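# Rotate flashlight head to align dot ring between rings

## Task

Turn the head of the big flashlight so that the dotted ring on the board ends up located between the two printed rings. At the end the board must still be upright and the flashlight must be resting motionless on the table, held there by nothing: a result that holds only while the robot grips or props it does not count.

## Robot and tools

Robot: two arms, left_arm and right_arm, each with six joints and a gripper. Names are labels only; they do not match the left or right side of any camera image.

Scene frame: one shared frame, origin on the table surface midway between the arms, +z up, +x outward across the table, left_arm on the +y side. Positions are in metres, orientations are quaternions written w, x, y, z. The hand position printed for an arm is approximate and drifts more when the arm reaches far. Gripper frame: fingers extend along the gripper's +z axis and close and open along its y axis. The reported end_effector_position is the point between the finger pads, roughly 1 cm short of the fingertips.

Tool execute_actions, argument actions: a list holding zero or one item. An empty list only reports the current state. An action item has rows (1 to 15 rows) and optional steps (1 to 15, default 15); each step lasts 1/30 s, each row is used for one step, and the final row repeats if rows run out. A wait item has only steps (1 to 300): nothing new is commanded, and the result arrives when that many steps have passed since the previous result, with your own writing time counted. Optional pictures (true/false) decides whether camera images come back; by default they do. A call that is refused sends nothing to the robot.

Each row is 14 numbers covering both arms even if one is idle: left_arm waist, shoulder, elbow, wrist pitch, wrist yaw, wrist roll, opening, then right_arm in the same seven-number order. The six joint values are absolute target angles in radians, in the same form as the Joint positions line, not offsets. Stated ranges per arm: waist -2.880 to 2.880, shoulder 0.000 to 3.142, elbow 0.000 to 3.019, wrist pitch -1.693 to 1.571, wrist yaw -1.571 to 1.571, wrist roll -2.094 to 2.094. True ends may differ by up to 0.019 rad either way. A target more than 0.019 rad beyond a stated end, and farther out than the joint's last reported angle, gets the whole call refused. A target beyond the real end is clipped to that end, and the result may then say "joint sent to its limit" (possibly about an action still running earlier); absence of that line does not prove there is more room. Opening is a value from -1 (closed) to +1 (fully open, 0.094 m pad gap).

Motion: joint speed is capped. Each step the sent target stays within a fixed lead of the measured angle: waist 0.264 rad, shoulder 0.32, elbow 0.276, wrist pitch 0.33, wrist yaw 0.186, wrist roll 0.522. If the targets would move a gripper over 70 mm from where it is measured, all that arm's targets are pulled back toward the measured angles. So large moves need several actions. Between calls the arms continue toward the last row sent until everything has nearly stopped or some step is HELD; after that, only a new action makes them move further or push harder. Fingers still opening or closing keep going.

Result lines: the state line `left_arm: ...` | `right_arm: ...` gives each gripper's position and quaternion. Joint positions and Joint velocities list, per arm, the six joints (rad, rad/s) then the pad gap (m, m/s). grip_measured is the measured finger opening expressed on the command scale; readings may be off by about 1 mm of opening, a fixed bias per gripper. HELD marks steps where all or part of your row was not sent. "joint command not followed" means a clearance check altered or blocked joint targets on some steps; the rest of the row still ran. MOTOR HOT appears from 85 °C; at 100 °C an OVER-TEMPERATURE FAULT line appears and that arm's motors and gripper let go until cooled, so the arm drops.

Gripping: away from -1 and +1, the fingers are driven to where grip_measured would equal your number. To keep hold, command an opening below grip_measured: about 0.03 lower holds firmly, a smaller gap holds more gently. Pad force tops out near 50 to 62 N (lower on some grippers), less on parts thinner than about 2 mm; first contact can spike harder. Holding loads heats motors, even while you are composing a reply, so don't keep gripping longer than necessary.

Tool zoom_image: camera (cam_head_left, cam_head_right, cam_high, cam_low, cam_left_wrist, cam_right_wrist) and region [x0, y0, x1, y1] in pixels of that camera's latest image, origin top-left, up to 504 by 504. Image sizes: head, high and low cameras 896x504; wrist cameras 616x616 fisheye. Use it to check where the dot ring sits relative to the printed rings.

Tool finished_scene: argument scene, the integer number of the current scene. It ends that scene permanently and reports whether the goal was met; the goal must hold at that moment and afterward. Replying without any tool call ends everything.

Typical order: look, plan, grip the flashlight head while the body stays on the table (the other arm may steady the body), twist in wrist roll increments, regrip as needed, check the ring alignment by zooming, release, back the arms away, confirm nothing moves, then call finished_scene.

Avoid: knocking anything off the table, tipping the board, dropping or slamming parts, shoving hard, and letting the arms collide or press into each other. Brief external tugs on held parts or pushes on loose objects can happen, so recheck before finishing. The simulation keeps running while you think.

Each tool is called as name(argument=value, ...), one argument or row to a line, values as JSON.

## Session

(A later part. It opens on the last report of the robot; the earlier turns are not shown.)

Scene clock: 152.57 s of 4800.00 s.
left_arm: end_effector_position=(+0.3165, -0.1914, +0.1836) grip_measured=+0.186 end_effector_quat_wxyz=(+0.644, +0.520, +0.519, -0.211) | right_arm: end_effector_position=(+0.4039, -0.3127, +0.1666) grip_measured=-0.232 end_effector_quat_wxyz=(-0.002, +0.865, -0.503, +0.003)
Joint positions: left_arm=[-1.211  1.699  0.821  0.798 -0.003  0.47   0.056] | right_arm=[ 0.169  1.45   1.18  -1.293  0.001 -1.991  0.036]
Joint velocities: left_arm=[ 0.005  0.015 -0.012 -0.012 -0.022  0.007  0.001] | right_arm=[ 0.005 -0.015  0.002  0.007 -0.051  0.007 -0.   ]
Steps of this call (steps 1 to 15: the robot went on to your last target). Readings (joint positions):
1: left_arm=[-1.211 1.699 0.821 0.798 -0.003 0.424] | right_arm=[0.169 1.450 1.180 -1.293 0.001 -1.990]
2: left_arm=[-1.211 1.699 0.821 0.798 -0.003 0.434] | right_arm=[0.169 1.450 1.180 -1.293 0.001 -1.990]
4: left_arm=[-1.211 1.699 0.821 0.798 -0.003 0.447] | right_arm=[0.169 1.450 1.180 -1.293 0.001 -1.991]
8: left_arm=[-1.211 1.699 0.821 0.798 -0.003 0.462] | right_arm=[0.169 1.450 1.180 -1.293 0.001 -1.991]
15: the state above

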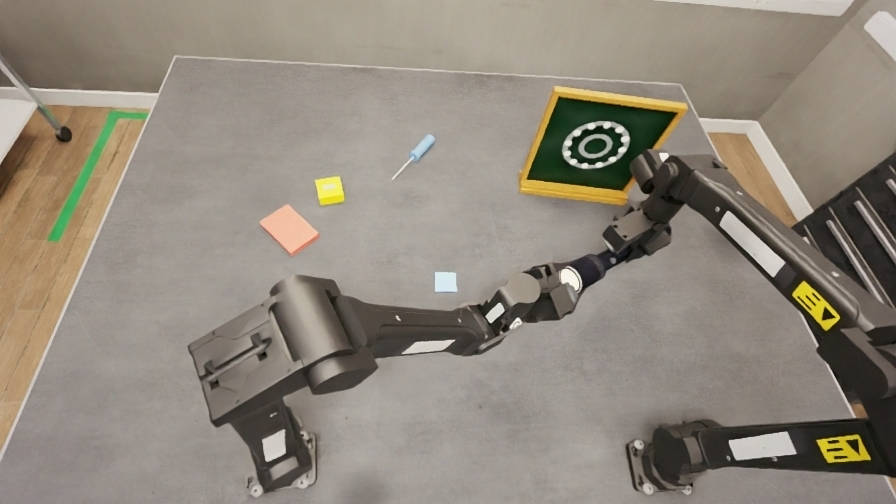

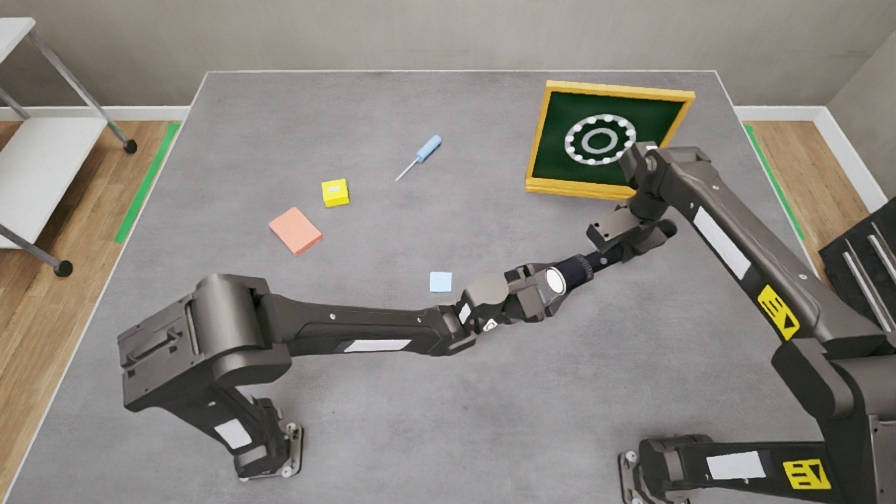

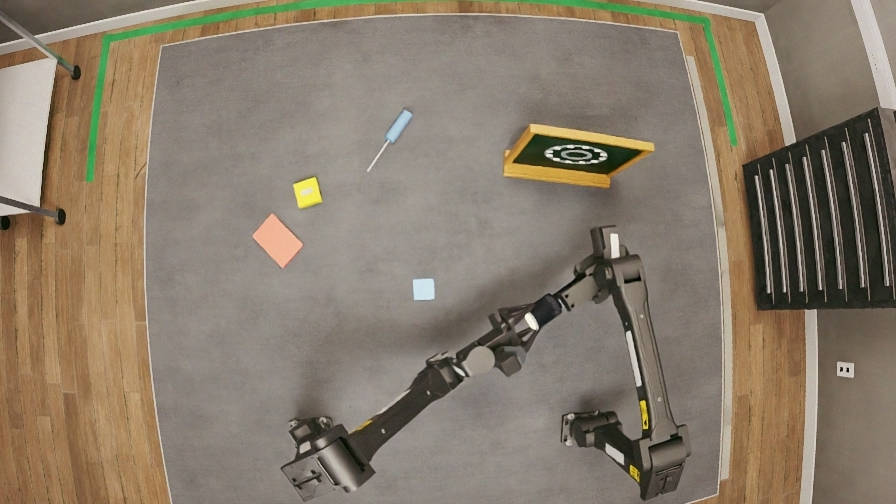

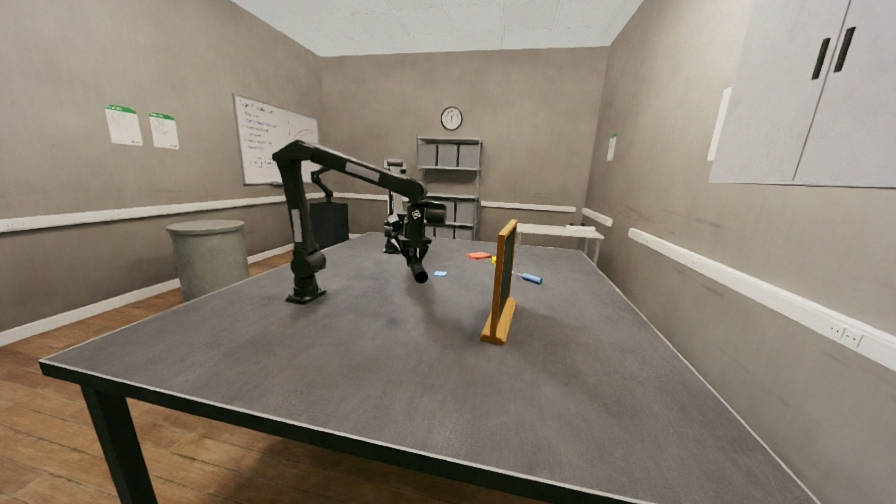

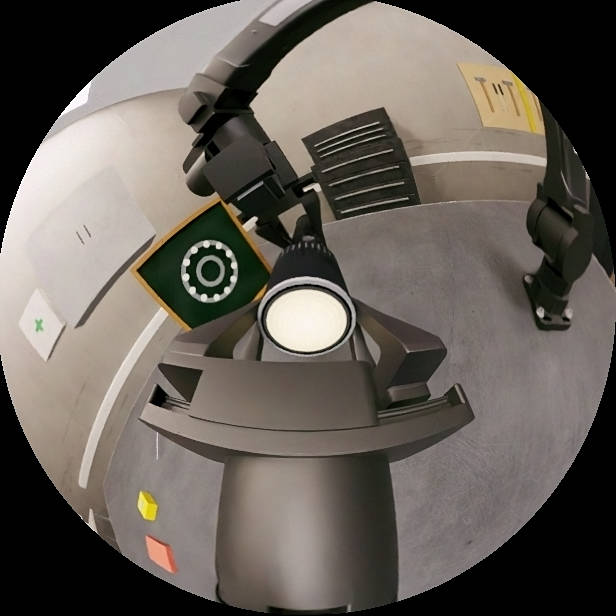

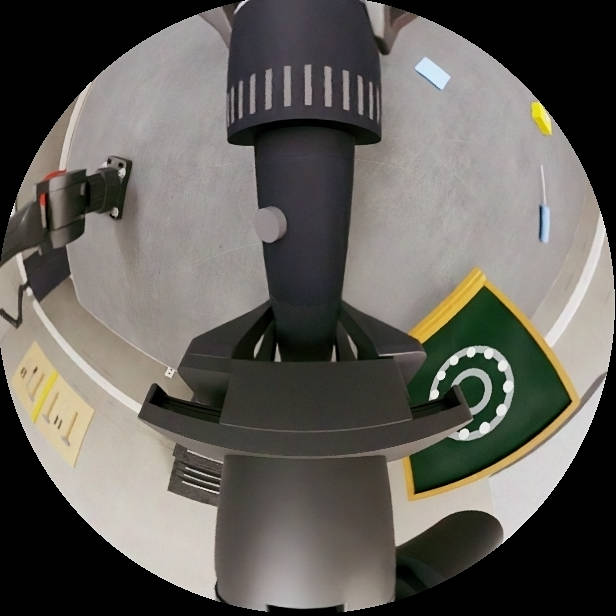

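Right direction; ~0.4 more.

execute_actions(
  actions=[
    {"rows":[[-1.215,1.705,0.847,0.786,0,0.6,0.1, 0.18,1.414,1.27,-1.28,0,-1.99,-0.3],[-1.215,1.705,0.847,0.786,0,0.65,0.1, 0.18,1.414,1.27,-1.28,0,-1.99,-0.3],[-1.215,1.705,0.847,0.786,0,0.7,0.1, 0.18,1.414,1.27,-1.28,0,-1.99,-0.3],[-1.215,1.705,0.847,0.786,0,0.75,0.1, 0.18,1.414,1.27,-1.28,0,-1.99,-0.3],[-1.215,1.705,0.847,0.786,0,0.8,0.1, 0.18,1.414,1.27,-1.28,0,-1.99,-0.3],[-1.215,1.705,0.847,0.786,0,0.85,0.1, 0.18,1.414,1.27,-1.28,0,-1.99,-0.3],[-1.215,1.705,0.847,0.786,0,0.9,0.1, 0.18,1.414,1.27,-1.28,0,-1.99,-0.3]],"steps":15},
  ],
  pictures=false,
)

execute_actions(
  actions=[
    {"steps":15},
  ],
)

zoom_image(
  camera="cam_head_left",
  region=[520,90,680,200],
)

Scene clock: 158.43 s of 4800.00 s.
left_arm: end_effector_position=(+0.3166, -0.1913, +0.1836) grip_measured=+0.186 end_effector_quat_wxyz=(+0.672, +0.607, +0.414, -0.088) | right_arm: end_effector_position=(+0.4039, -0.3127, +0.1666) grip_measured=-0.232 end_effector_quat_wxyz=(-0.002, +0.866, -0.501, +0.003)
Joint positions: left_arm=[-1.211  1.699  0.821  0.798 -0.004  0.842  0.056] | right_arm=[ 0.169  1.45   1.18  -1.293  0.001 -1.995  0.036]
Joint velocities: left_arm=[-0.015 -0.015 -0.012  0.002 -0.007  0.212 -0.   ] | right_arm=[-0.005 -0.024 -0.002 -0.007 -0.022  0.095 -0.   ]
Steps of this call (steps 1 to 15: the robot went on to your last target; steps 16 to 90: nothing new was sent; then 2.37 s passed at rest; steps 91 to 105: all 15 steps of this action). Readings (joint positions):
91: left_arm=[-1.211 1.699 0.821 0.798 -0.003 0.488] | right_arm=[0.169 1.450 1.180 -1.293 0.001 -1.991]
92: left_arm=[-1.211 1.699 0.821 0.798 -0.003 0.513] | right_arm=[0.169 1.450 1.180 -1.293 0.001 -1.991]
94: left_arm=[-1.211 1.699 0.821 0.798 -0.003 0.577] | right_arm=[0.169 1.450 1.180 -1.293 0.001 -1.992]
98: left_arm=[-1.211 1.699 0.821 0.798 -0.003 0.731] | right_arm=[0.169 1.450 1.180 -1.293 0.001 -1.994]
105: the state above

Scene clock: 158.93 s of 4800.00 s.
left_arm: end_effector_position=(+0.3166, -0.1913, +0.1836) grip_measured=+0.186 end_effector_quat_wxyz=(+0.674, +0.613, +0.405, -0.079) | right_arm: end_effector_position=(+0.4039, -0.3127, +0.1666) grip_measured=-0.232 end_effector_quat_wxyz=(-0.002, +0.866, -0.501, +0.003)
Joint positions: left_arm=[-1.211  1.699  0.821  0.798 -0.004  0.871  0.056] | right_arm=[ 0.169  1.45   1.18  -1.293  0.001 -1.996  0.036]
Joint velocities: left_arm=[-0.005 -0.005 -0.002 -0.007  0.022 -0.007 -0.001] | right_arm=[-0.005 -0.005 -0.012 -0.002  0.037 -0.022  0.   ]
Steps of this call (steps 1 to 15: the robot went on to your last target). Readings (joint positions):
1: left_arm=[-1.211 1.699 0.821 0.798 -0.004 0.848] | right_arm=[0.169 1.450 1.180 -1.293 0.001 -1.995]
2: left_arm=[-1.211 1.699 0.821 0.798 -0.004 0.853] | right_arm=[0.169 1.450 1.180 -1.293 0.001 -1.995]
4: left_arm=[-1.211 1.699 0.821 0.798 -0.004 0.860] | right_arm=[0.169 1.450 1.180 -1.293 0.001 -1.996]
8: left_arm=[-1.211 1.699 0.821 0.798 -0.004 0.867] | right_arm=[0.169 1.450 1.180 -1.293 0.001 -1.996]
15: the state above

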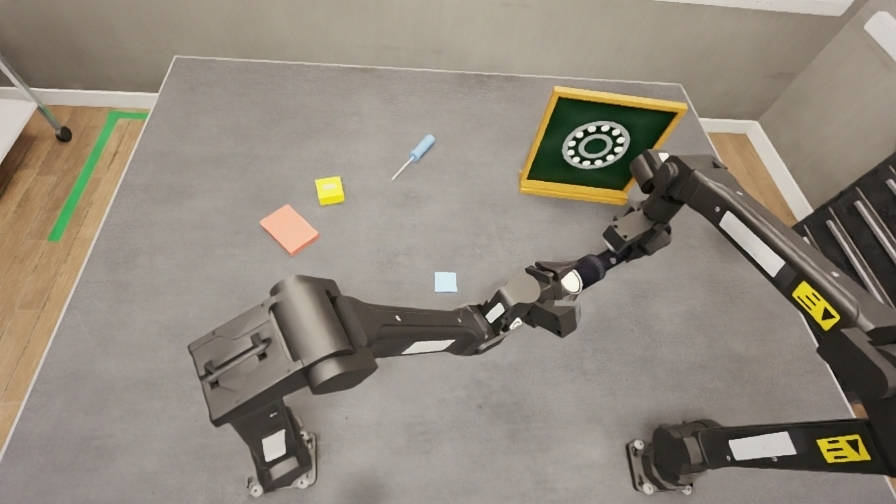

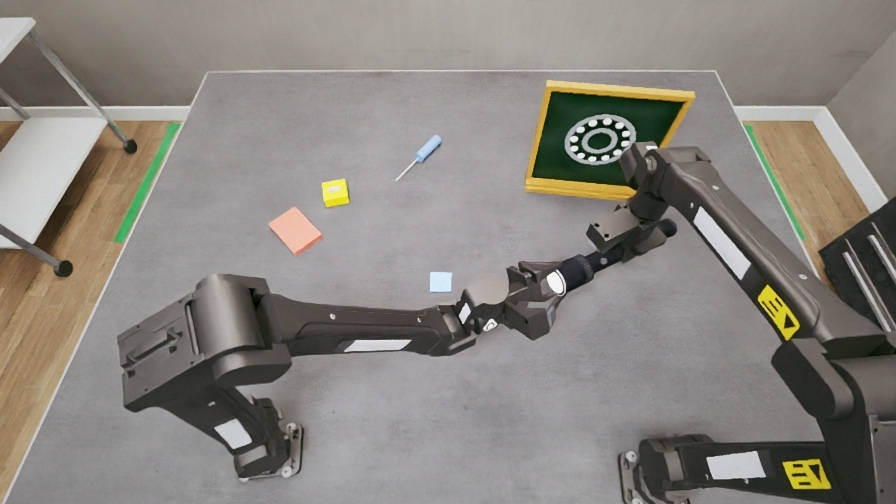

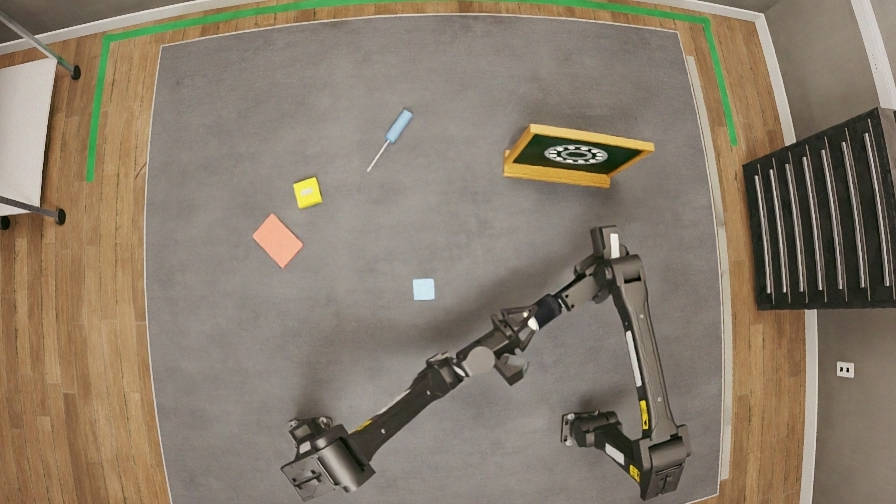

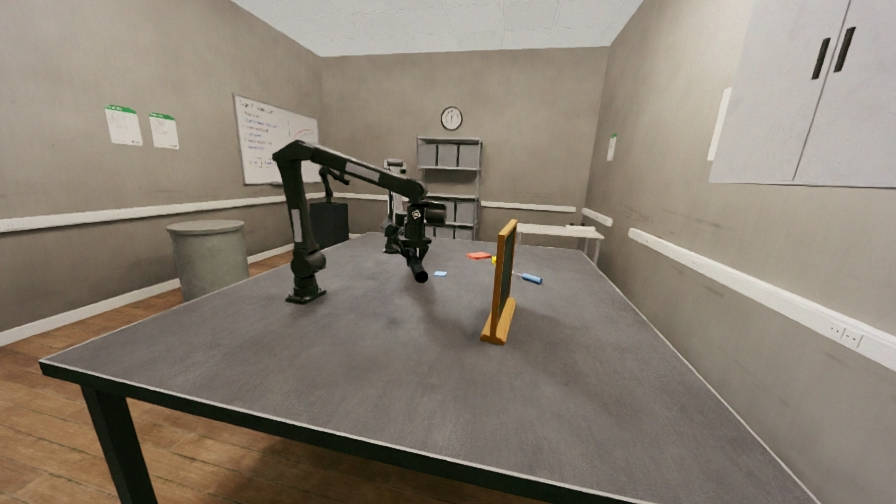

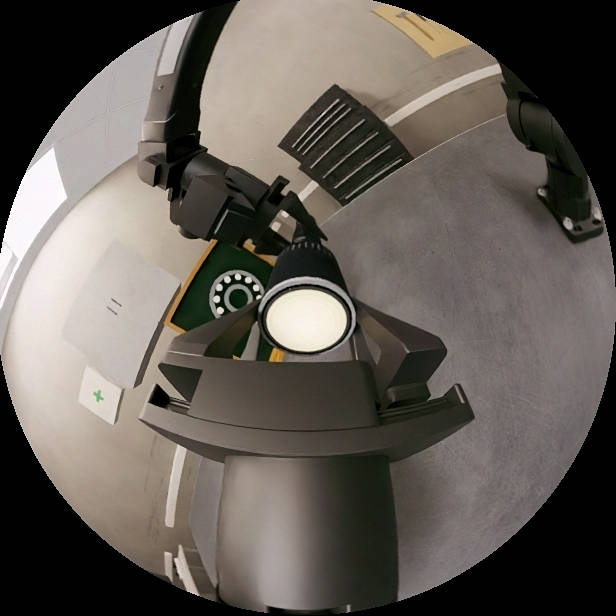

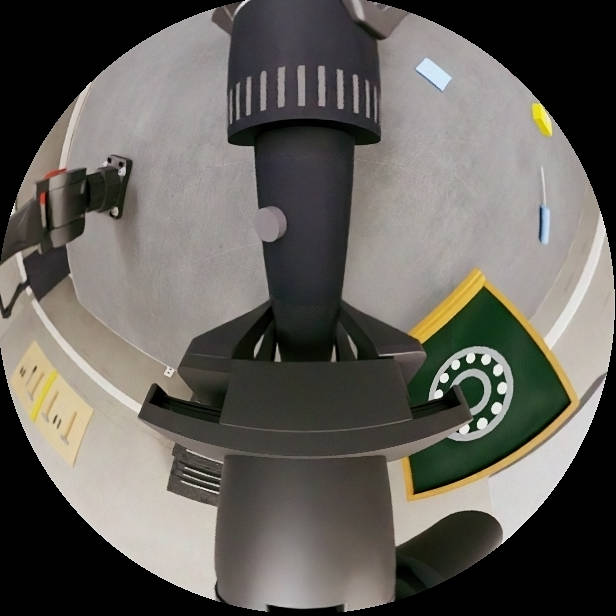

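Region (520, 90, 680, 200) of cam_head_left's 896x504 image, scaled by 3.150, with more detail than that image has; it fills the top 346 rows of this view, and the rest is white.

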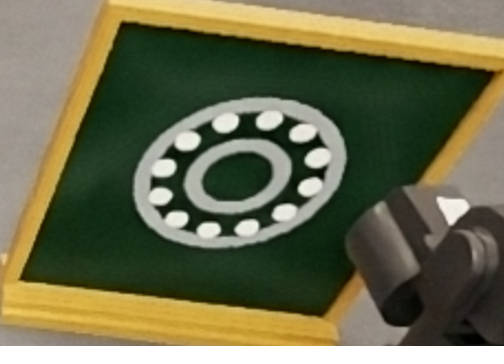

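execute_actions(
  actions=[
    {"rows":[[-1.215,1.705,0.847,0.786,0,1.03,0.1, 0.18,1.414,1.27,-1.28,0,-1.99,-0.3]],"steps":15},
  ],
  pictures=false,
)

execute_actions(
  actions=[
    {"rows":[[-1.215,1.705,0.847,0.786,0,1.0,1, 0.18,1.414,1.27,-1.28,0,-1.99,-0.3]],"steps":10},
  ],
  pictures=false,
)

execute_actions(
  actions=[
    {"rows":[[-1.215,1.68,0.75,0.875,0,1,1, 0.18,1.414,1.27,-1.28,0,-1.99,-0.3],[-1.215,1.68,0.75,0.875,0,1,1, 0.18,1.414,1.27,-1.28,0,-1.99,-0.3],[-1.215,1.68,0.75,0.875,0,1,1, 0.18,1.414,1.27,-1.28,0,-1.99,-0.3],[-1.215,1.645,0.645,1.0,0,1,1, 0.18,1.414,1.27,-1.28,0,-1.99,-0.3],[-1.215,1.645,0.645,1.0,0,1,1, 0.18,1.414,1.27,-1.28,0,-1.99,-0.3],[-1.215,1.645,0.645,1.0,0,1,1, 0.18,1.414,1.27,-1.28,0,-1.99,-0.3],[-1.215,1.55,0.49,1.07,0,1,1, 0.18,1.414,1.27,-1.28,0,-1.99,-0.3]],"steps":15},
  ],
  pictures=false,
)

execute_actions(
  actions=[
    {"rows":[[-1.215,1.55,0.49,1.07,0,1,1, 0.18,1.414,1.27,-1.28,0,-1.9,-0.3],[-1.215,1.55,0.49,1.07,0,1,1, 0.18,1.414,1.27,-1.28,0,-1.83,-0.3],[-1.215,1.55,0.49,1.07,0,1,1, 0.18,1.414,1.27,-1.28,0,-1.75,-0.3],[-1.215,1.55,0.49,1.07,0,1,1, 0.18,1.414,1.27,-1.28,0,-1.68,-0.3],[-1.215,1.55,0.49,1.07,0,1,1, 0.18,1.414,1.27,-1.28,0,-1.6,-0.3],[-1.215,1.55,0.49,1.07,0,1,1, 0.18,1.414,1.27,-1.28,0,-1.53,-0.3],[-1.215,1.55,0.49,1.07,0,1,1, 0.18,1.414,1.27,-1.28,0,-1.45,-0.3],[-1.215,1.55,0.49,1.07,0,1,1, 0.18,1.414,1.27,-1.28,0,-1.38,-0.3],[-1.215,1.55,0.49,1.07,0,1,1, 0.18,1.414,1.27,-1.28,0,-1.3,-0.3],[-1.215,1.55,0.49,1.07,0,1,1, 0.18,1.414,1.27,-1.28,0,-1.23,-0.3],[-1.215,1.55,0.49,1.07,0,1,1, 0.18,1.414,1.27,-1.28,0,-1.15,-0.3],[-1.215,1.55,0.49,1.07,0,1,1, 0.18,1.414,1.27,-1.28,0,-1.08,-0.3],[-1.215,1.55,0.49,1.07,0,1,1, 0.18,1.414,1.27,-1.28,0,-1.0,-0.3],[-1.215,1.55,0.49,1.07,0,1,1, 0.18,1.414,1.27,-1.28,0,-0.93,-0.3],[-1.215,1.55,0.49,1.07,0,1,1, 0.18,1.414,1.27,-1.28,0,-0.85,-0.3]],"steps":15},
  ],
  pictures=false,
)

execute_actions(
  actions=[
    {"rows":[[-1.215,1.55,0.49,1.07,0,1,1, 0.18,1.43,1.24,-1.26,0,-0.78,-0.3],[-1.215,1.55,0.49,1.07,0,1,1, 0.18,1.44,1.22,-1.24,0,-0.7,-0.3],[-1.215,1.55,0.49,1.07,0,1,1, 0.18,1.45,1.2,-1.22,0,-0.63,-0.3],[-1.215,1.55,0.49,1.07,0,1,1, 0.18,1.46,1.19,-1.2,0,-0.55,-0.3],[-1.215,1.55,0.49,1.07,0,1,1, 0.18,1.47,1.18,-1.18,0,-0.48,-0.3],[-1.215,1.55,0.49,1.07,0,1,1, 0.18,1.48,1.17,-1.16,0,-0.4,-0.3],[-1.215,1.55,0.49,1.07,0,1,1, 0.18,1.49,1.16,-1.14,0,-0.33,-0.3],[-1.215,1.55,0.49,1.07,0,1,1, 0.18,1.50,1.15,-1.12,0,-0.25,-0.3],[-1.215,1.55,0.49,1.07,0,1,1, 0.18,1.51,1.14,-1.10,0,-0.18,-0.3],[-1.215,1.55,0.49,1.07,0,1,1, 0.18,1.52,1.13,-1.08,0,-0.1,-0.3],[-1.215,1.55,0.49,1.07,0,1,1, 0.18,1.53,1.12,-1.06,0,-0.03,-0.3],[-1.215,1.55,0.49,1.07,0,1,1, 0.18,1.54,1.11,-1.04,0,0.05,-0.3],[-1.215,1.55,0.49,1.07,0,1,1, 0.18,1.55,1.10,-1.02,0,0.12,-0.3],[-1.215,1.55,0.49,1.07,0,1,1, 0.18,1.55,1.09,-1.02,0,0.2,-0.3],[-1.215,1.55,0.49,1.07,0,1,1, 0.18,1.55,1.08,-1.02,0,0.29,-0.3]],"steps":15},
  ],
  pictures=false,
)

execute_actions(
  actions=[
    {"steps":25},
  ],
)

Scene clock: 175.60 s of 4800.00 s.
left_arm: end_effector_position=(+0.3166, -0.1913, +0.1836) grip_measured=+0.186 end_effector_quat_wxyz=(+0.677, +0.638, +0.366, -0.036) | right_arm: end_effector_position=(+0.4039, -0.3127, +0.1666) grip_measured=-0.232 end_effector_quat_wxyz=(-0.002, +0.866, -0.500, +0.003)
Joint positions: left_arm=[-1.211  1.699  0.821  0.798 -0.004  0.997  0.056] | right_arm=[ 0.169  1.45   1.18  -1.293  0.001 -1.997  0.036]
Joint velocities: left_arm=[ 0.005 -0.015 -0.002 -0.017 -0.037  0.051  0.001] | right_arm=[-0.015 -0.005 -0.012  0.012  0.007 -0.022  0.   ]
Steps of this call (steps 1 to 15: the robot went on to your last target; steps 16 to 90: nothing new was sent; then 13.17 s passed at rest; steps 91 to 105: all 15 steps of this action). Readings (joint positions):
91: left_arm=[-1.211 1.699 0.821 0.798 -0.004 0.893] | right_arm=[0.169 1.450 1.180 -1.293 0.001 -1.996]
92: left_arm=[-1.211 1.699 0.821 0.798 -0.004 0.915] | right_arm=[0.169 1.450 1.180 -1.293 0.001 -1.996]
94: left_arm=[-1.211 1.699 0.821 0.798 -0.004 0.946] | right_arm=[0.169 1.450 1.180 -1.293 0.001 -1.996]
98: left_arm=[-1.211 1.699 0.821 0.798 -0.004 0.978] | right_arm=[0.169 1.450 1.180 -1.293 0.001 -1.996]
105: the state above

Scene clock: 175.93 s of 4800.00 s.
left_arm: end_effector_position=(+0.3163, -0.1915, +0.1831) grip_measured=+1.000 end_effector_quat_wxyz=(+0.677, +0.638, +0.366, -0.036) | right_arm: end_effector_position=(+0.4039, -0.3128, +0.1666) grip_measured=-0.232 end_effector_quat_wxyz=(-0.002, +0.866, -0.500, +0.003)
Joint positions: left_arm=[-1.211  1.699  0.821  0.797 -0.003  0.996  0.094] | right_arm=[ 0.169  1.45   1.18  -1.293  0.001 -1.996  0.036]
Joint velocities: left_arm=[-0.005  0.005 -0.002  0.007  0.051  0.022  0.   ] | right_arm=[ 0.005 -0.005  0.007 -0.007  0.037  0.022  0.   ]
Steps of this call (steps 1 to 10: all 10 steps of this action). Readings (joint positions):
1: left_arm=[-1.211 1.699 0.821 0.798 -0.004 0.996] | right_arm=[0.169 1.450 1.180 -1.293 0.001 -1.997]
2: left_arm=[-1.211 1.699 0.821 0.798 -0.003 0.996] | right_arm=[0.169 1.450 1.180 -1.293 0.001 -1.996]
4: left_arm=[-1.211 1.699 0.821 0.797 -0.003 0.996] | right_arm=[0.169 1.450 1.180 -1.293 0.001 -1.996]
8: left_arm=[-1.211 1.699 0.821 0.797 -0.003 0.996] | right_arm=[0.169 1.450 1.180 -1.293 0.001 -1.996]
10: the state above

Scene clock: 176.43 s of 4800.00 s.
left_arm: end_effector_position=(+0.2625, -0.0838, +0.1652) grip_measured=+1.000 end_effector_quat_wxyz=(+0.694, +0.624, +0.357, -0.038) | right_arm: end_effector_position=(+0.4039, -0.3128, +0.1666) grip_measured=-0.232 end_effector_quat_wxyz=(-0.002, +0.866, -0.500, +0.003)
Joint positions: left_arm=[-1.211  1.547  0.466  1.049 -0.003  0.996  0.094] | right_arm=[ 0.169  1.45   1.18  -1.293  0.001 -1.996  0.036]
Joint velocities: left_arm=[-0.024 -0.015  0.002  0.032 -0.037 -0.066  0.   ] | right_arm=[-0.015 -0.005 -0.002 -0.007  0.081  0.037 -0.001]
Steps of this call (steps 1 to 15: all 15 steps of this action). Readings (joint positions):
1: left_arm=[-1.211 1.699 0.811 0.810 -0.003 0.996] | right_arm=[0.169 1.450 1.180 -1.293 0.001 -1.996]
2: left_arm=[-1.211 1.695 0.795 0.830 -0.003 0.996] | right_arm=[0.169 1.450 1.180 -1.293 0.001 -1.996]
4: left_arm=[-1.211 1.685 0.746 0.873 -0.003 0.996] | right_arm=[0.169 1.450 1.180 -1.293 0.001 -1.996]
8: left_arm=[-1.211 1.628 0.575 1.000 -0.003 0.996] | right_arm=[0.169 1.450 1.180 -1.293 0.001 -1.996]
15: the state above

Scene clock: 176.93 s of 4800.00 s.
left_arm: end_effector_position=(+0.2625, -0.0838, +0.1653) grip_measured=+1.000 end_effector_quat_wxyz=(+0.694, +0.623, +0.357, -0.038) | right_arm: end_effector_position=(+0.4039, -0.3128, +0.1666) grip_measured=-0.231 end_effector_quat_wxyz=(+0.003, -0.590, +0.807, -0.002)
Joint positions: left_arm=[-1.211  1.547  0.466  1.049 -0.003  0.996  0.094] | right_arm=[ 0.169  1.45   1.18  -1.293  0.001 -1.166  0.036]
Joint velocities: left_arm=[ 0.005  0.005 -0.012 -0.002 -0.022 -0.037  0.   ] | right_arm=[-0.015  0.015 -0.007 -0.002 -0.051  2.088 -0.   ]
Steps of this call (steps 1 to 15: all 15 steps of this action). Readings (joint positions):
1: left_arm=[-1.211 1.547 0.466 1.049 -0.003 0.996] | right_arm=[0.169 1.450 1.180 -1.293 0.001 -1.984]
2: left_arm=[-1.211 1.547 0.466 1.049 -0.003 0.996] | right_arm=[0.169 1.450 1.180 -1.293 0.001 -1.959]
4: left_arm=[-1.211 1.547 0.466 1.049 -0.003 0.996] | right_arm=[0.169 1.450 1.180 -1.293 0.001 -1.880]
8: left_arm=[-1.211 1.547 0.466 1.049 -0.003 0.996] | right_arm=[0.169 1.450 1.180 -1.293 0.001 -1.652]
15: the state above

Scene clock: 177.43 s of 4800.00 s.
left_arm: end_effector_position=(+0.2625, -0.0838, +0.1653) grip_measured=+1.000 end_effector_quat_wxyz=(+0.694, +0.623, +0.357, -0.038) | right_arm: end_effector_position=(+0.4256, -0.3107, +0.0794) grip_measured=-0.231 end_effector_quat_wxyz=(+0.013, -0.072, +0.997, -0.000)
Joint positions: left_arm=[-1.211  1.547  0.466  1.049 -0.003  0.996  0.094] | right_arm=[ 0.169  1.582  1.082 -1.045  0.001 -0.047  0.036]
Joint velocities: left_arm=[-0.005  0.005 -0.007 -0.007 -0.022 -0.007  0.   ] | right_arm=[-0.015  0.327 -0.33   0.261  0.037  2.176  0.001]
Steps of this call (steps 1 to 15: all 15 steps of this action). Readings (joint positions):
1: left_arm=[-1.211 1.547 0.466 1.049 -0.003 0.996] | right_arm=[0.169 1.451 1.180 -1.291 0.001 -1.093]
2: left_arm=[-1.211 1.547 0.466 1.049 -0.003 0.996] | right_arm=[0.169 1.452 1.180 -1.285 0.001 -1.019]
4: left_arm=[-1.211 1.547 0.466 1.049 -0.003 0.996] | right_arm=[0.169 1.458 1.180 -1.258 0.001 -0.871]
8: left_arm=[-1.211 1.547 0.466 1.049 -0.003 0.996] | right_arm=[0.169 1.491 1.162 -1.172 0.001 -0.574]
15: the state above

Scene clock: 178.27 s of 4800.00 s.
left_arm: end_effector_position=(+0.2625, -0.0838, +0.1653) grip_measured=+1.000 end_effector_quat_wxyz=(+0.694, +0.623, +0.357, -0.038) | right_arm: end_effector_position=(+0.4123, -0.3120, +0.0598) grip_measured=-0.230 end_effector_quat_wxyz=(-0.008, +0.090, +0.996, -0.002)
Joint positions: left_arm=[-1.211  1.547  0.466  1.049 -0.003  0.996  0.094] | right_arm=[ 0.169  1.602  1.048 -1.033  0.001  0.277  0.036]
Joint velocities: left_arm=[ 0.015  0.005  0.002 -0.007 -0.081 -0.051  0.   ] | right_arm=[-0.005 -0.005 -0.007 -0.012  0.037  0.022  0.001]
Steps of this call (steps 1 to 25: the robot went on to your last target). Readings (joint positions):
1: left_arm=[-1.211 1.547 0.466 1.049 -0.003 0.996] | right_arm=[0.169 1.592 1.072 -1.039 0.001 0.020]
2: left_arm=[-1.211 1.547 0.466 1.049 -0.003 0.996] | right_arm=[0.169 1.599 1.062 -1.038 0.001 0.073]
4: left_arm=[-1.211 1.547 0.466 1.049 -0.003 0.996] | right_arm=[0.169 1.605 1.050 -1.038 0.001 0.149]
8: left_arm=[-1.211 1.547 0.466 1.049 -0.003 0.996] | right_arm=[0.169 1.604 1.048 -1.034 0.001 0.226]
25: the state above

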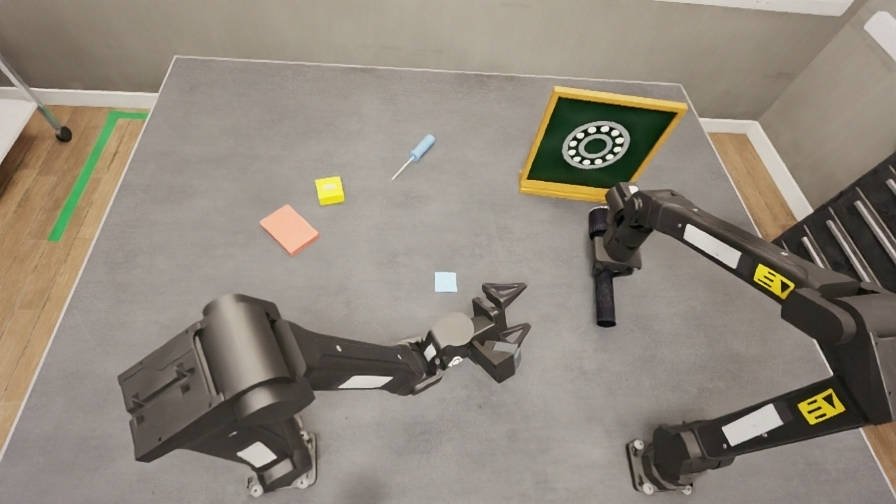

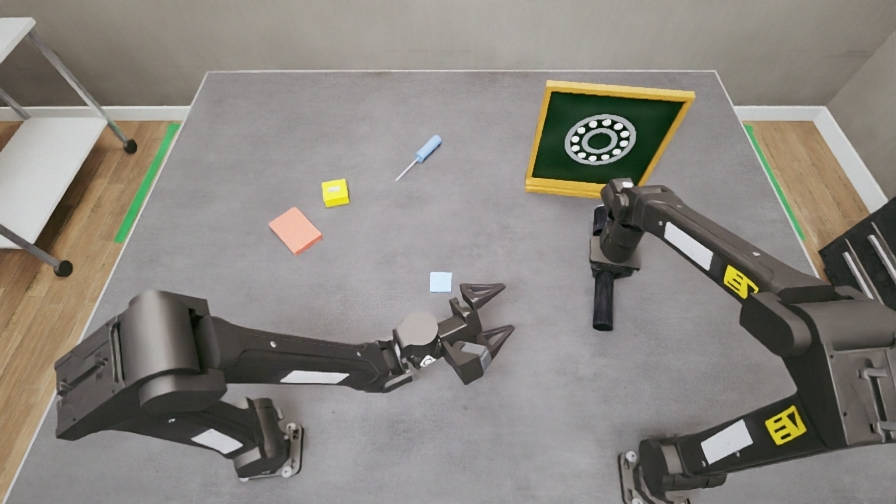

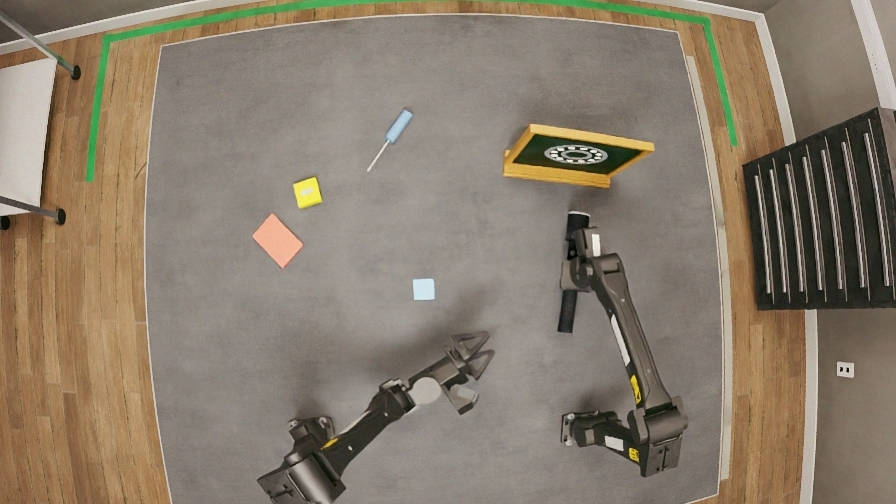

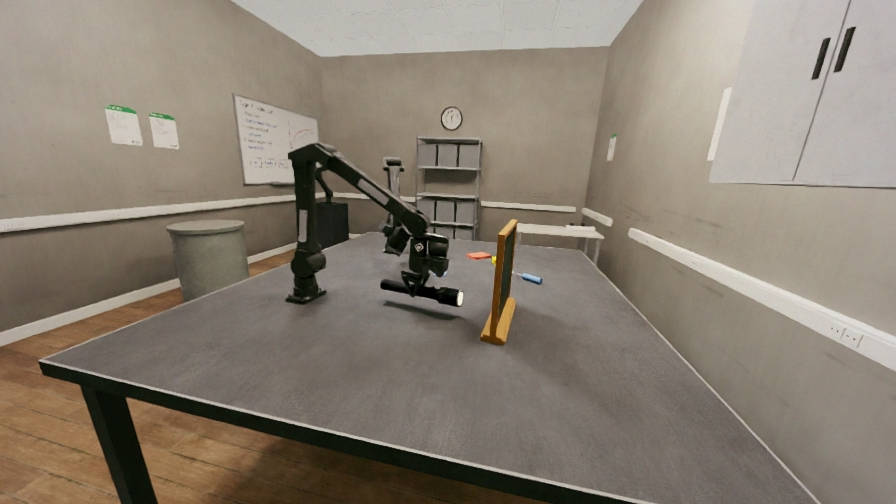

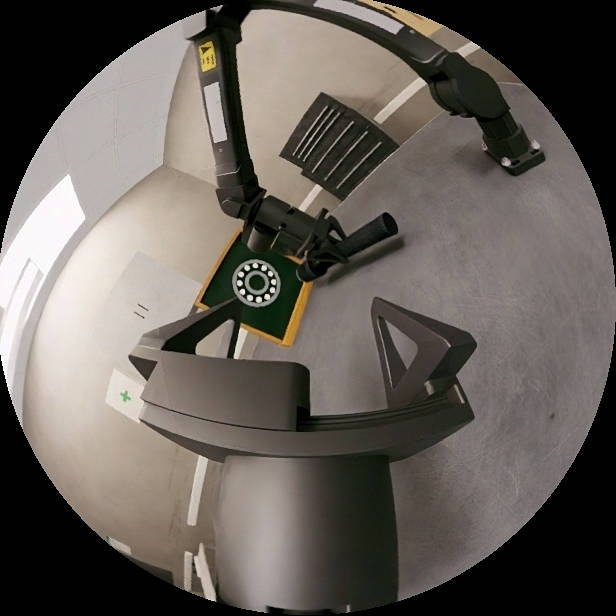

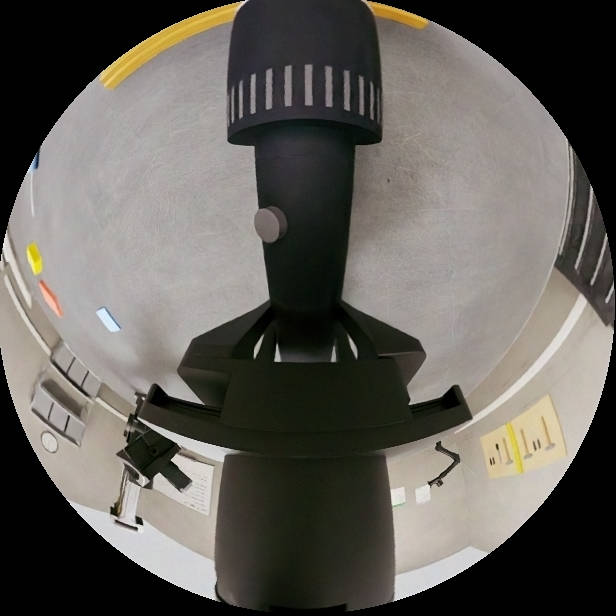

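execute_actions(
  actions=[
    {"rows":[[-1.215,1.55,0.49,1.07,0,1,1, 0.18,1.56,1.074,-1.014,0,0.29,-0.3],[-1.215,1.55,0.49,1.07,0,1,1, 0.18,1.565,1.068,-1.008,0,0.29,-0.3],[-1.215,1.55,0.49,1.07,0,1,1, 0.18,1.57,1.062,-1.0,0,0.29,-0.3],[-1.215,1.55,0.49,1.07,0,1,1, 0.18,1.573,1.056,-0.994,0,0.29,-0.3],[-1.215,1.55,0.49,1.07,0,1,1, 0.18,1.576,1.05,-0.988,0,0.29,-0.3],[-1.215,1.55,0.49,1.07,0,1,1, 0.18,1.579,1.044,-0.98,0,0.29,-0.3],[-1.215,1.55,0.49,1.07,0,1,1, 0.18,1.582,1.038,-0.974,0,0.29,-0.3],[-1.215,1.55,0.49,1.07,0,1,1, 0.18,1.585,1.032,-0.968,0,0.29,-0.3],[-1.215,1.55,0.49,1.07,0,1,1, 0.18,1.588,1.026,-0.96,0,0.29,-0.3],[-1.215,1.55,0.49,1.07,0,1,1, 0.18,1.591,1.02,-0.954,0,0.29,-0.3],[-1.215,1.55,0.49,1.07,0,1,1, 0.18,1.594,1.014,-0.948,0,0.29,-0.3],[-1.215,1.55,0.49,1.07,0,1,1, 0.18,1.597,1.008,-0.94,0,0.29,-0.3],[-1.215,1.55,0.49,1.07,0,1,1, 0.18,1.60,1.0,-0.93,0,0.29,-0.3]],"steps":15},
  ],
  pictures=false,
)

execute_actions(
  actions=[
    {"steps":15},
  ],
  pictures=false,
)

Scene clock: 186.97 s of 4800.00 s.
left_arm: end_effector_position=(+0.2625, -0.0838, +0.1653) grip_measured=+1.000 end_effector_quat_wxyz=(+0.694, +0.623, +0.357, -0.038) | right_arm: end_effector_position=(+0.4047, -0.3127, +0.0337) grip_measured=-0.230 end_effector_quat_wxyz=(-0.006, +0.090, +0.996, -0.002)
Joint positions: left_arm=[-1.211  1.547  0.466  1.049 -0.003  0.996  0.094] | right_arm=[ 0.169  1.622  0.99  -0.951  0.001  0.278  0.036]
Joint velocities: left_arm=[ 0.005  0.005 -0.002  0.002 -0.007 -0.007  0.   ] | right_arm=[-0.005  0.142 -0.139  0.076 -0.007 -0.11   0.001]
Steps of this call (steps 1 to 30: the robot went on to your last target; steps 31 to 90: nothing new was sent; then 5.20 s passed at rest; steps 91 to 105: all 15 steps of this action). Readings (joint positions):
91: left_arm=[-1.211 1.547 0.466 1.049 -0.003 0.996] | right_arm=[0.169 1.602 1.048 -1.033 0.001 0.278]
92: left_arm=[-1.211 1.547 0.466 1.049 -0.003 0.996] | right_arm=[0.169 1.602 1.048 -1.031 0.001 0.278]
94: left_arm=[-1.211 1.547 0.466 1.049 -0.003 0.996] | right_arm=[0.169 1.602 1.047 -1.022 0.001 0.278]
98: left_arm=[-1.211 1.547 0.466 1.049 -0.003 0.996] | right_arm=[0.169 1.603 1.035 -0.992 0.001 0.278]
105: the state above

Scene clock: 187.47 s of 4800.00 s.
left_arm: end_effector_position=(+0.2625, -0.0838, +0.1653) grip_measured=+1.000 end_effector_quat_wxyz=(+0.694, +0.623, +0.357, -0.038) | right_arm: end_effector_position=(+0.4007, -0.3131, +0.0259) grip_measured=-0.230 end_effector_quat_wxyz=(-0.013, +0.090, +0.996, -0.003)
Joint positions: left_arm=[-1.211  1.547  0.466  1.049 -0.003  0.996  0.094] | right_arm=[ 0.169  1.635  0.981 -0.944  0.001  0.278  0.036]
Joint velocities: left_arm=[ 0.005 -0.005 -0.012 -0.017 -0.022  0.007  0.   ] | right_arm=[-0.015 -0.005  0.002  0.007 -0.081 -0.037  0.001]
Steps of this call (steps 1 to 15: the robot went on to your last target). Readings (joint positions):
1: left_arm=[-1.211 1.547 0.466 1.049 -0.003 0.996] | right_arm=[0.169 1.627 0.987 -0.950 0.001 0.278]
2: left_arm=[-1.211 1.547 0.466 1.049 -0.003 0.996] | right_arm=[0.169 1.630 0.984 -0.949 0.001 0.278]
4: left_arm=[-1.211 1.547 0.466 1.049 -0.003 0.996] | right_arm=[0.169 1.635 0.981 -0.949 0.001 0.278]
8: left_arm=[-1.211 1.547 0.466 1.049 -0.003 0.996] | right_arm=[0.169 1.635 0.981 -0.945 0.001 0.278]
15: the state above

execute_actions(
  actions=[
    {"rows":[[-1.215,1.55,0.49,1.07,0,1,1, 0.18,1.61,1.0,-0.93,0,0.29,-0.3],[-1.215,1.55,0.49,1.07,0,1,1, 0.18,1.615,1.0,-0.93,0,0.29,-0.3],[-1.215,1.55,0.49,1.07,0,1,1, 0.18,1.62,1.0,-0.93,0,0.29,-0.3],[-1.215,1.55,0.49,1.07,0,1,1, 0.18,1.625,1.0,-0.93,0,0.29,-0.3]],"steps":15},
  ],
  pictures=false,
)

execute_actions(
  actions=[
    {"rows":[[-1.215,1.55,0.49,1.07,0,1,1, 0.18,1.64,0.98,-0.93,0,0.29,-0.2],[-1.215,1.55,0.49,1.07,0,1,1, 0.18,1.64,0.98,-0.93,0,0.29,-0.2],[-1.215,1.55,0.49,1.07,0,1,1, 0.18,1.64,0.98,-0.93,0,0.29,-0.15],[-1.215,1.55,0.49,1.07,0,1,1, 0.18,1.64,0.98,-0.93,0,0.29,-0.15],[-1.215,1.55,0.49,1.07,0,1,1, 0.18,1.64,0.98,-0.93,0,0.29,-0.1],[-1.215,1.55,0.49,1.07,0,1,1, 0.18,1.64,0.98,-0.93,0,0.29,0.5]],"steps":15},
  ],
  pictures=false,
)

execute_actions(
  actions=[
    {"rows":[[-1.215,1.55,0.49,1.07,0,1,1, 0.18,1.5,1.1,-1.15,0,0.29,0.5]],"steps":15},
  ],
  pictures=false,
)

execute_actions(
  actions=[
    {"steps":20},
  ],
)

Scene clock: 197.30 s of 4800.00 s.
left_arm: end_effector_position=(+0.2625, -0.0838, +0.1653) grip_measured=+1.000 end_effector_quat_wxyz=(+0.694, +0.623, +0.357, -0.038) | right_arm: end_effector_position=(+0.4002, -0.3131, +0.0213) grip_measured=-0.230 end_effector_quat_wxyz=(-0.018, +0.091, +0.996, -0.004)
Joint positions: left_arm=[-1.211  1.547  0.466  1.049 -0.003  0.996  0.094] | right_arm=[ 0.169  1.647  0.981 -0.941  0.001  0.279  0.036]
Joint velocities: left_arm=[-0.015  0.015 -0.002 -0.012 -0.007 -0.007  0.   ] | right_arm=[-0.005  0.015 -0.007 -0.012  0.007  0.007 -0.   ]
Steps of this call (steps 1 to 15: the robot went on to your last target; steps 16 to 90: nothing new was sent; then 6.33 s passed at rest; steps 91 to 105: all 15 steps of this action). Readings (joint positions):
91: left_arm=[-1.211 1.547 0.466 1.049 -0.003 0.996] | right_arm=[0.169 1.635 0.981 -0.944 0.001 0.278]
92: left_arm=[-1.211 1.547 0.466 1.049 -0.003 0.996] | right_arm=[0.169 1.636 0.981 -0.944 0.001 0.278]
94: left_arm=[-1.211 1.547 0.466 1.049 -0.003 0.996] | right_arm=[0.169 1.638 0.981 -0.944 0.001 0.278]
98: left_arm=[-1.211 1.547 0.466 1.049 -0.003 0.996] | right_arm=[0.169 1.647 0.981 -0.943 0.001 0.278]
105: the state above

Scene clock: 197.80 s of 4800.00 s.
left_arm: end_effector_position=(+0.2625, -0.0838, +0.1653) grip_measured=+1.000 end_effector_quat_wxyz=(+0.694, +0.623, +0.357, -0.038) | right_arm: end_effector_position=(+0.4000, -0.3132, +0.0205) grip_measured=+0.497 end_effector_quat_wxyz=(-0.019, +0.091, +0.996, -0.004)
Joint positions: left_arm=[-1.211  1.547  0.466  1.049 -0.003  0.996  0.094] | right_arm=[ 0.169  1.649  0.981 -0.941  0.001  0.279  0.07 ]
Joint velocities: left_arm=[-0.005 -0.005  0.002  0.007 -0.051 -0.037  0.   ] | right_arm=[ 0.005 -0.015  0.002 -0.002 -0.022 -0.051  0.   ]
Steps of this call (steps 1 to 15: all 15 steps of this action). Readings (joint positions):
1: left_arm=[-1.211 1.547 0.466 1.049 -0.003 0.996] | right_arm=[0.169 1.647 0.981 -0.941 0.001 0.279]
2: left_arm=[-1.211 1.547 0.466 1.049 -0.003 0.996] | right_arm=[0.169 1.648 0.981 -0.941 0.001 0.279]
4: left_arm=[-1.211 1.547 0.466 1.049 -0.003 0.996] | right_arm=[0.169 1.649 0.981 -0.941 0.001 0.279]
8: left_arm=[-1.211 1.547 0.466 1.049 -0.003 0.996] | right_arm=[0.169 1.649 0.981 -0.941 0.001 0.279]
15: the state above

Scene clock: 198.30 s of 4800.00 s.
left_arm: end_effector_position=(+0.2625, -0.0838, +0.1653) grip_measured=+1.000 end_effector_quat_wxyz=(+0.694, +0.623, +0.357, -0.038) | right_arm: end_effector_position=(+0.4005, -0.3131, +0.1117) grip_measured=+0.497 end_effector_quat_wxyz=(+0.008, +0.091, +0.996, +0.001)
Joint positions: left_arm=[-1.211  1.547  0.466  1.049 -0.003  0.996  0.094] | right_arm=[ 0.169  1.486  1.065 -1.133  0.001  0.279  0.07 ]
Joint velocities: left_arm=[-0.024 -0.015  0.012  0.012  0.007  0.022  0.   ] | right_arm=[-0.005  0.073 -0.007 -0.002  0.007 -0.022 -0.   ]
Steps of this call (steps 1 to 15: all 15 steps of this action). Readings (joint positions):
1: left_arm=[-1.211 1.547 0.466 1.049 -0.003 0.996] | right_arm=[0.169 1.644 0.986 -0.967 0.001 0.279]
2: left_arm=[-1.211 1.547 0.466 1.049 -0.003 0.996] | right_arm=[0.169 1.633 0.990 -1.011 0.001 0.279]
4: left_arm=[-1.211 1.547 0.466 1.049 -0.003 0.996] | right_arm=[0.169 1.591 0.997 -1.076 0.001 0.279]
8: left_arm=[-1.211 1.547 0.466 1.049 -0.003 0.996] | right_arm=[0.169 1.505 1.035 -1.129 0.001 0.279]
15: the state above

Scene clock: 198.97 s of 4800.00 s.
left_arm: end_effector_position=(+0.2625, -0.0838, +0.1653) grip_measured=+1.000 end_effector_quat_wxyz=(+0.694, +0.623, +0.357, -0.038) | right_arm: end_effector_position=(+0.4003, -0.3131, +0.1083) grip_measured=+0.497 end_effector_quat_wxyz=(+0.004, +0.091, +0.996, +0.000)
Joint positions: left_arm=[-1.211  1.547  0.466  1.049 -0.003  0.996  0.094] | right_arm=[ 0.169  1.495  1.065 -1.133  0.001  0.279  0.07 ]
Joint velocities: left_arm=[-0.015  0.005  0.007  0.007  0.007  0.037  0.   ] | right_arm=[-0.005 -0.015 -0.007 -0.002  0.066 -0.022 -0.001]
Steps of this call (steps 1 to 15: the robot went on to your last target; steps 16 to 20: nothing new was sent). Readings (joint positions):
1: left_arm=[-1.211 1.547 0.466 1.049 -0.003 0.996] | right_arm=[0.169 1.488 1.065 -1.133 0.001 0.279]
2: left_arm=[-1.211 1.547 0.466 1.049 -0.003 0.996] | right_arm=[0.169 1.491 1.065 -1.133 0.001 0.279]
4: left_arm=[-1.211 1.547 0.466 1.049 -0.003 0.996] | right_arm=[0.169 1.494 1.065 -1.133 0.001 0.279]
8: left_arm=[-1.211 1.547 0.466 1.049 -0.003 0.996] | right_arm=[0.169 1.495 1.065 -1.133 0.001 0.279]
20: the state above
All arms were judged still, so your last target was given up. Only a new action makes them travel on or press farther. Fingers that are still opening or closing keep moving.

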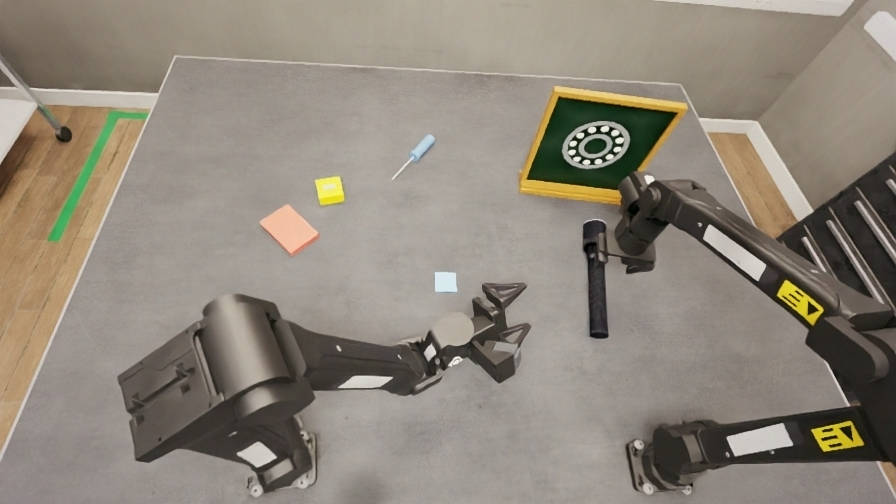

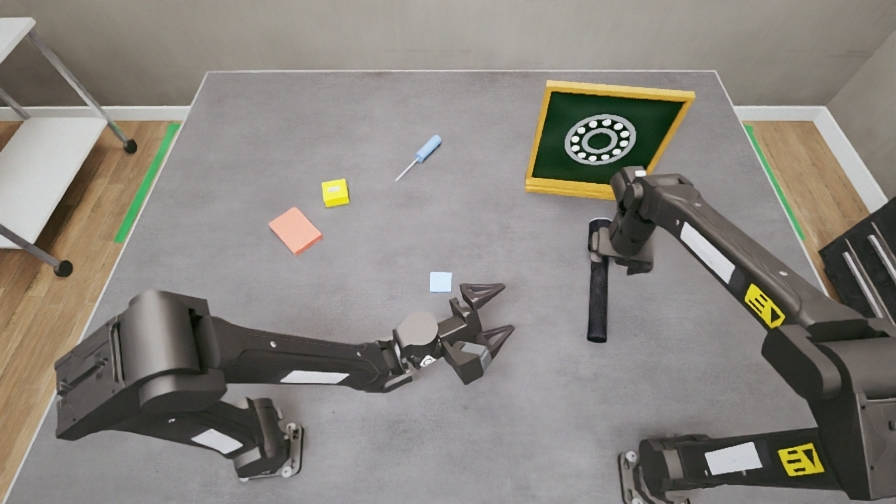

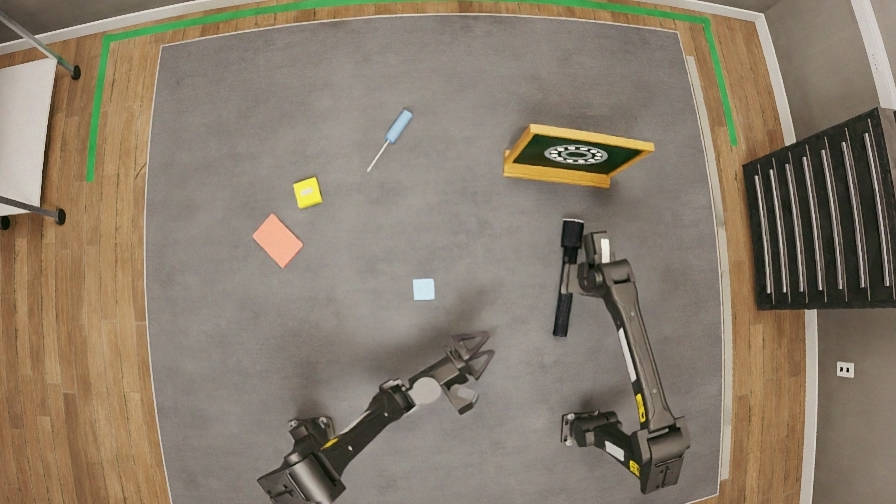

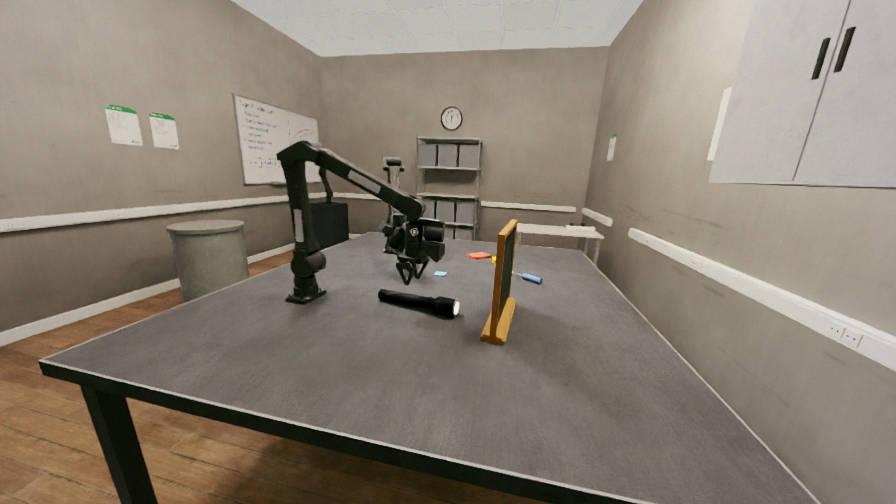

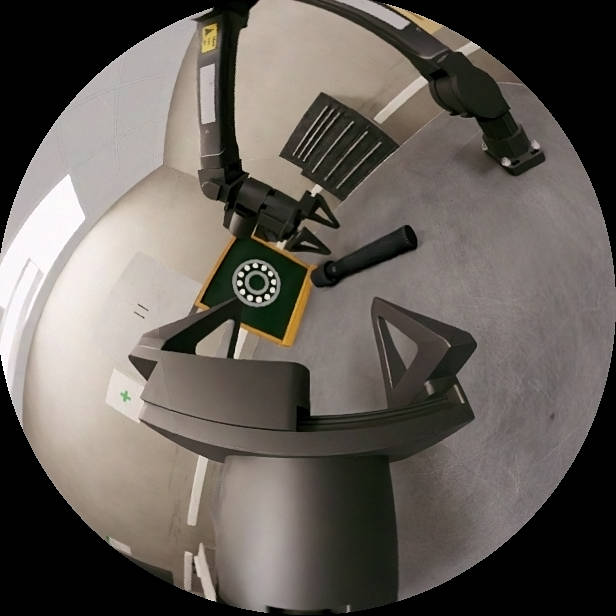

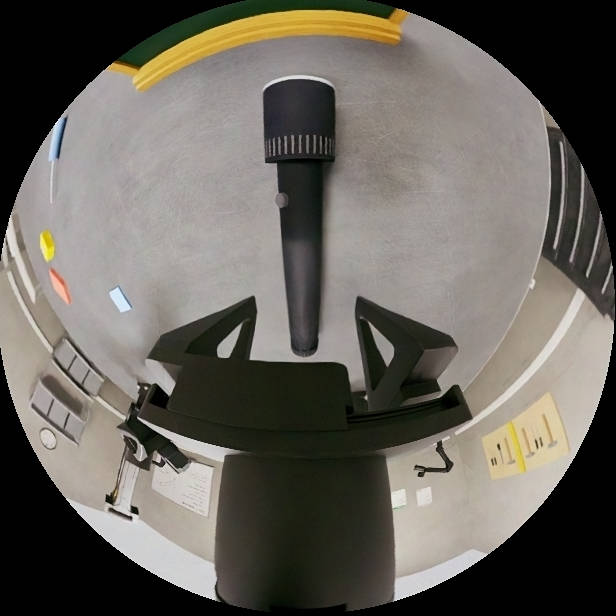

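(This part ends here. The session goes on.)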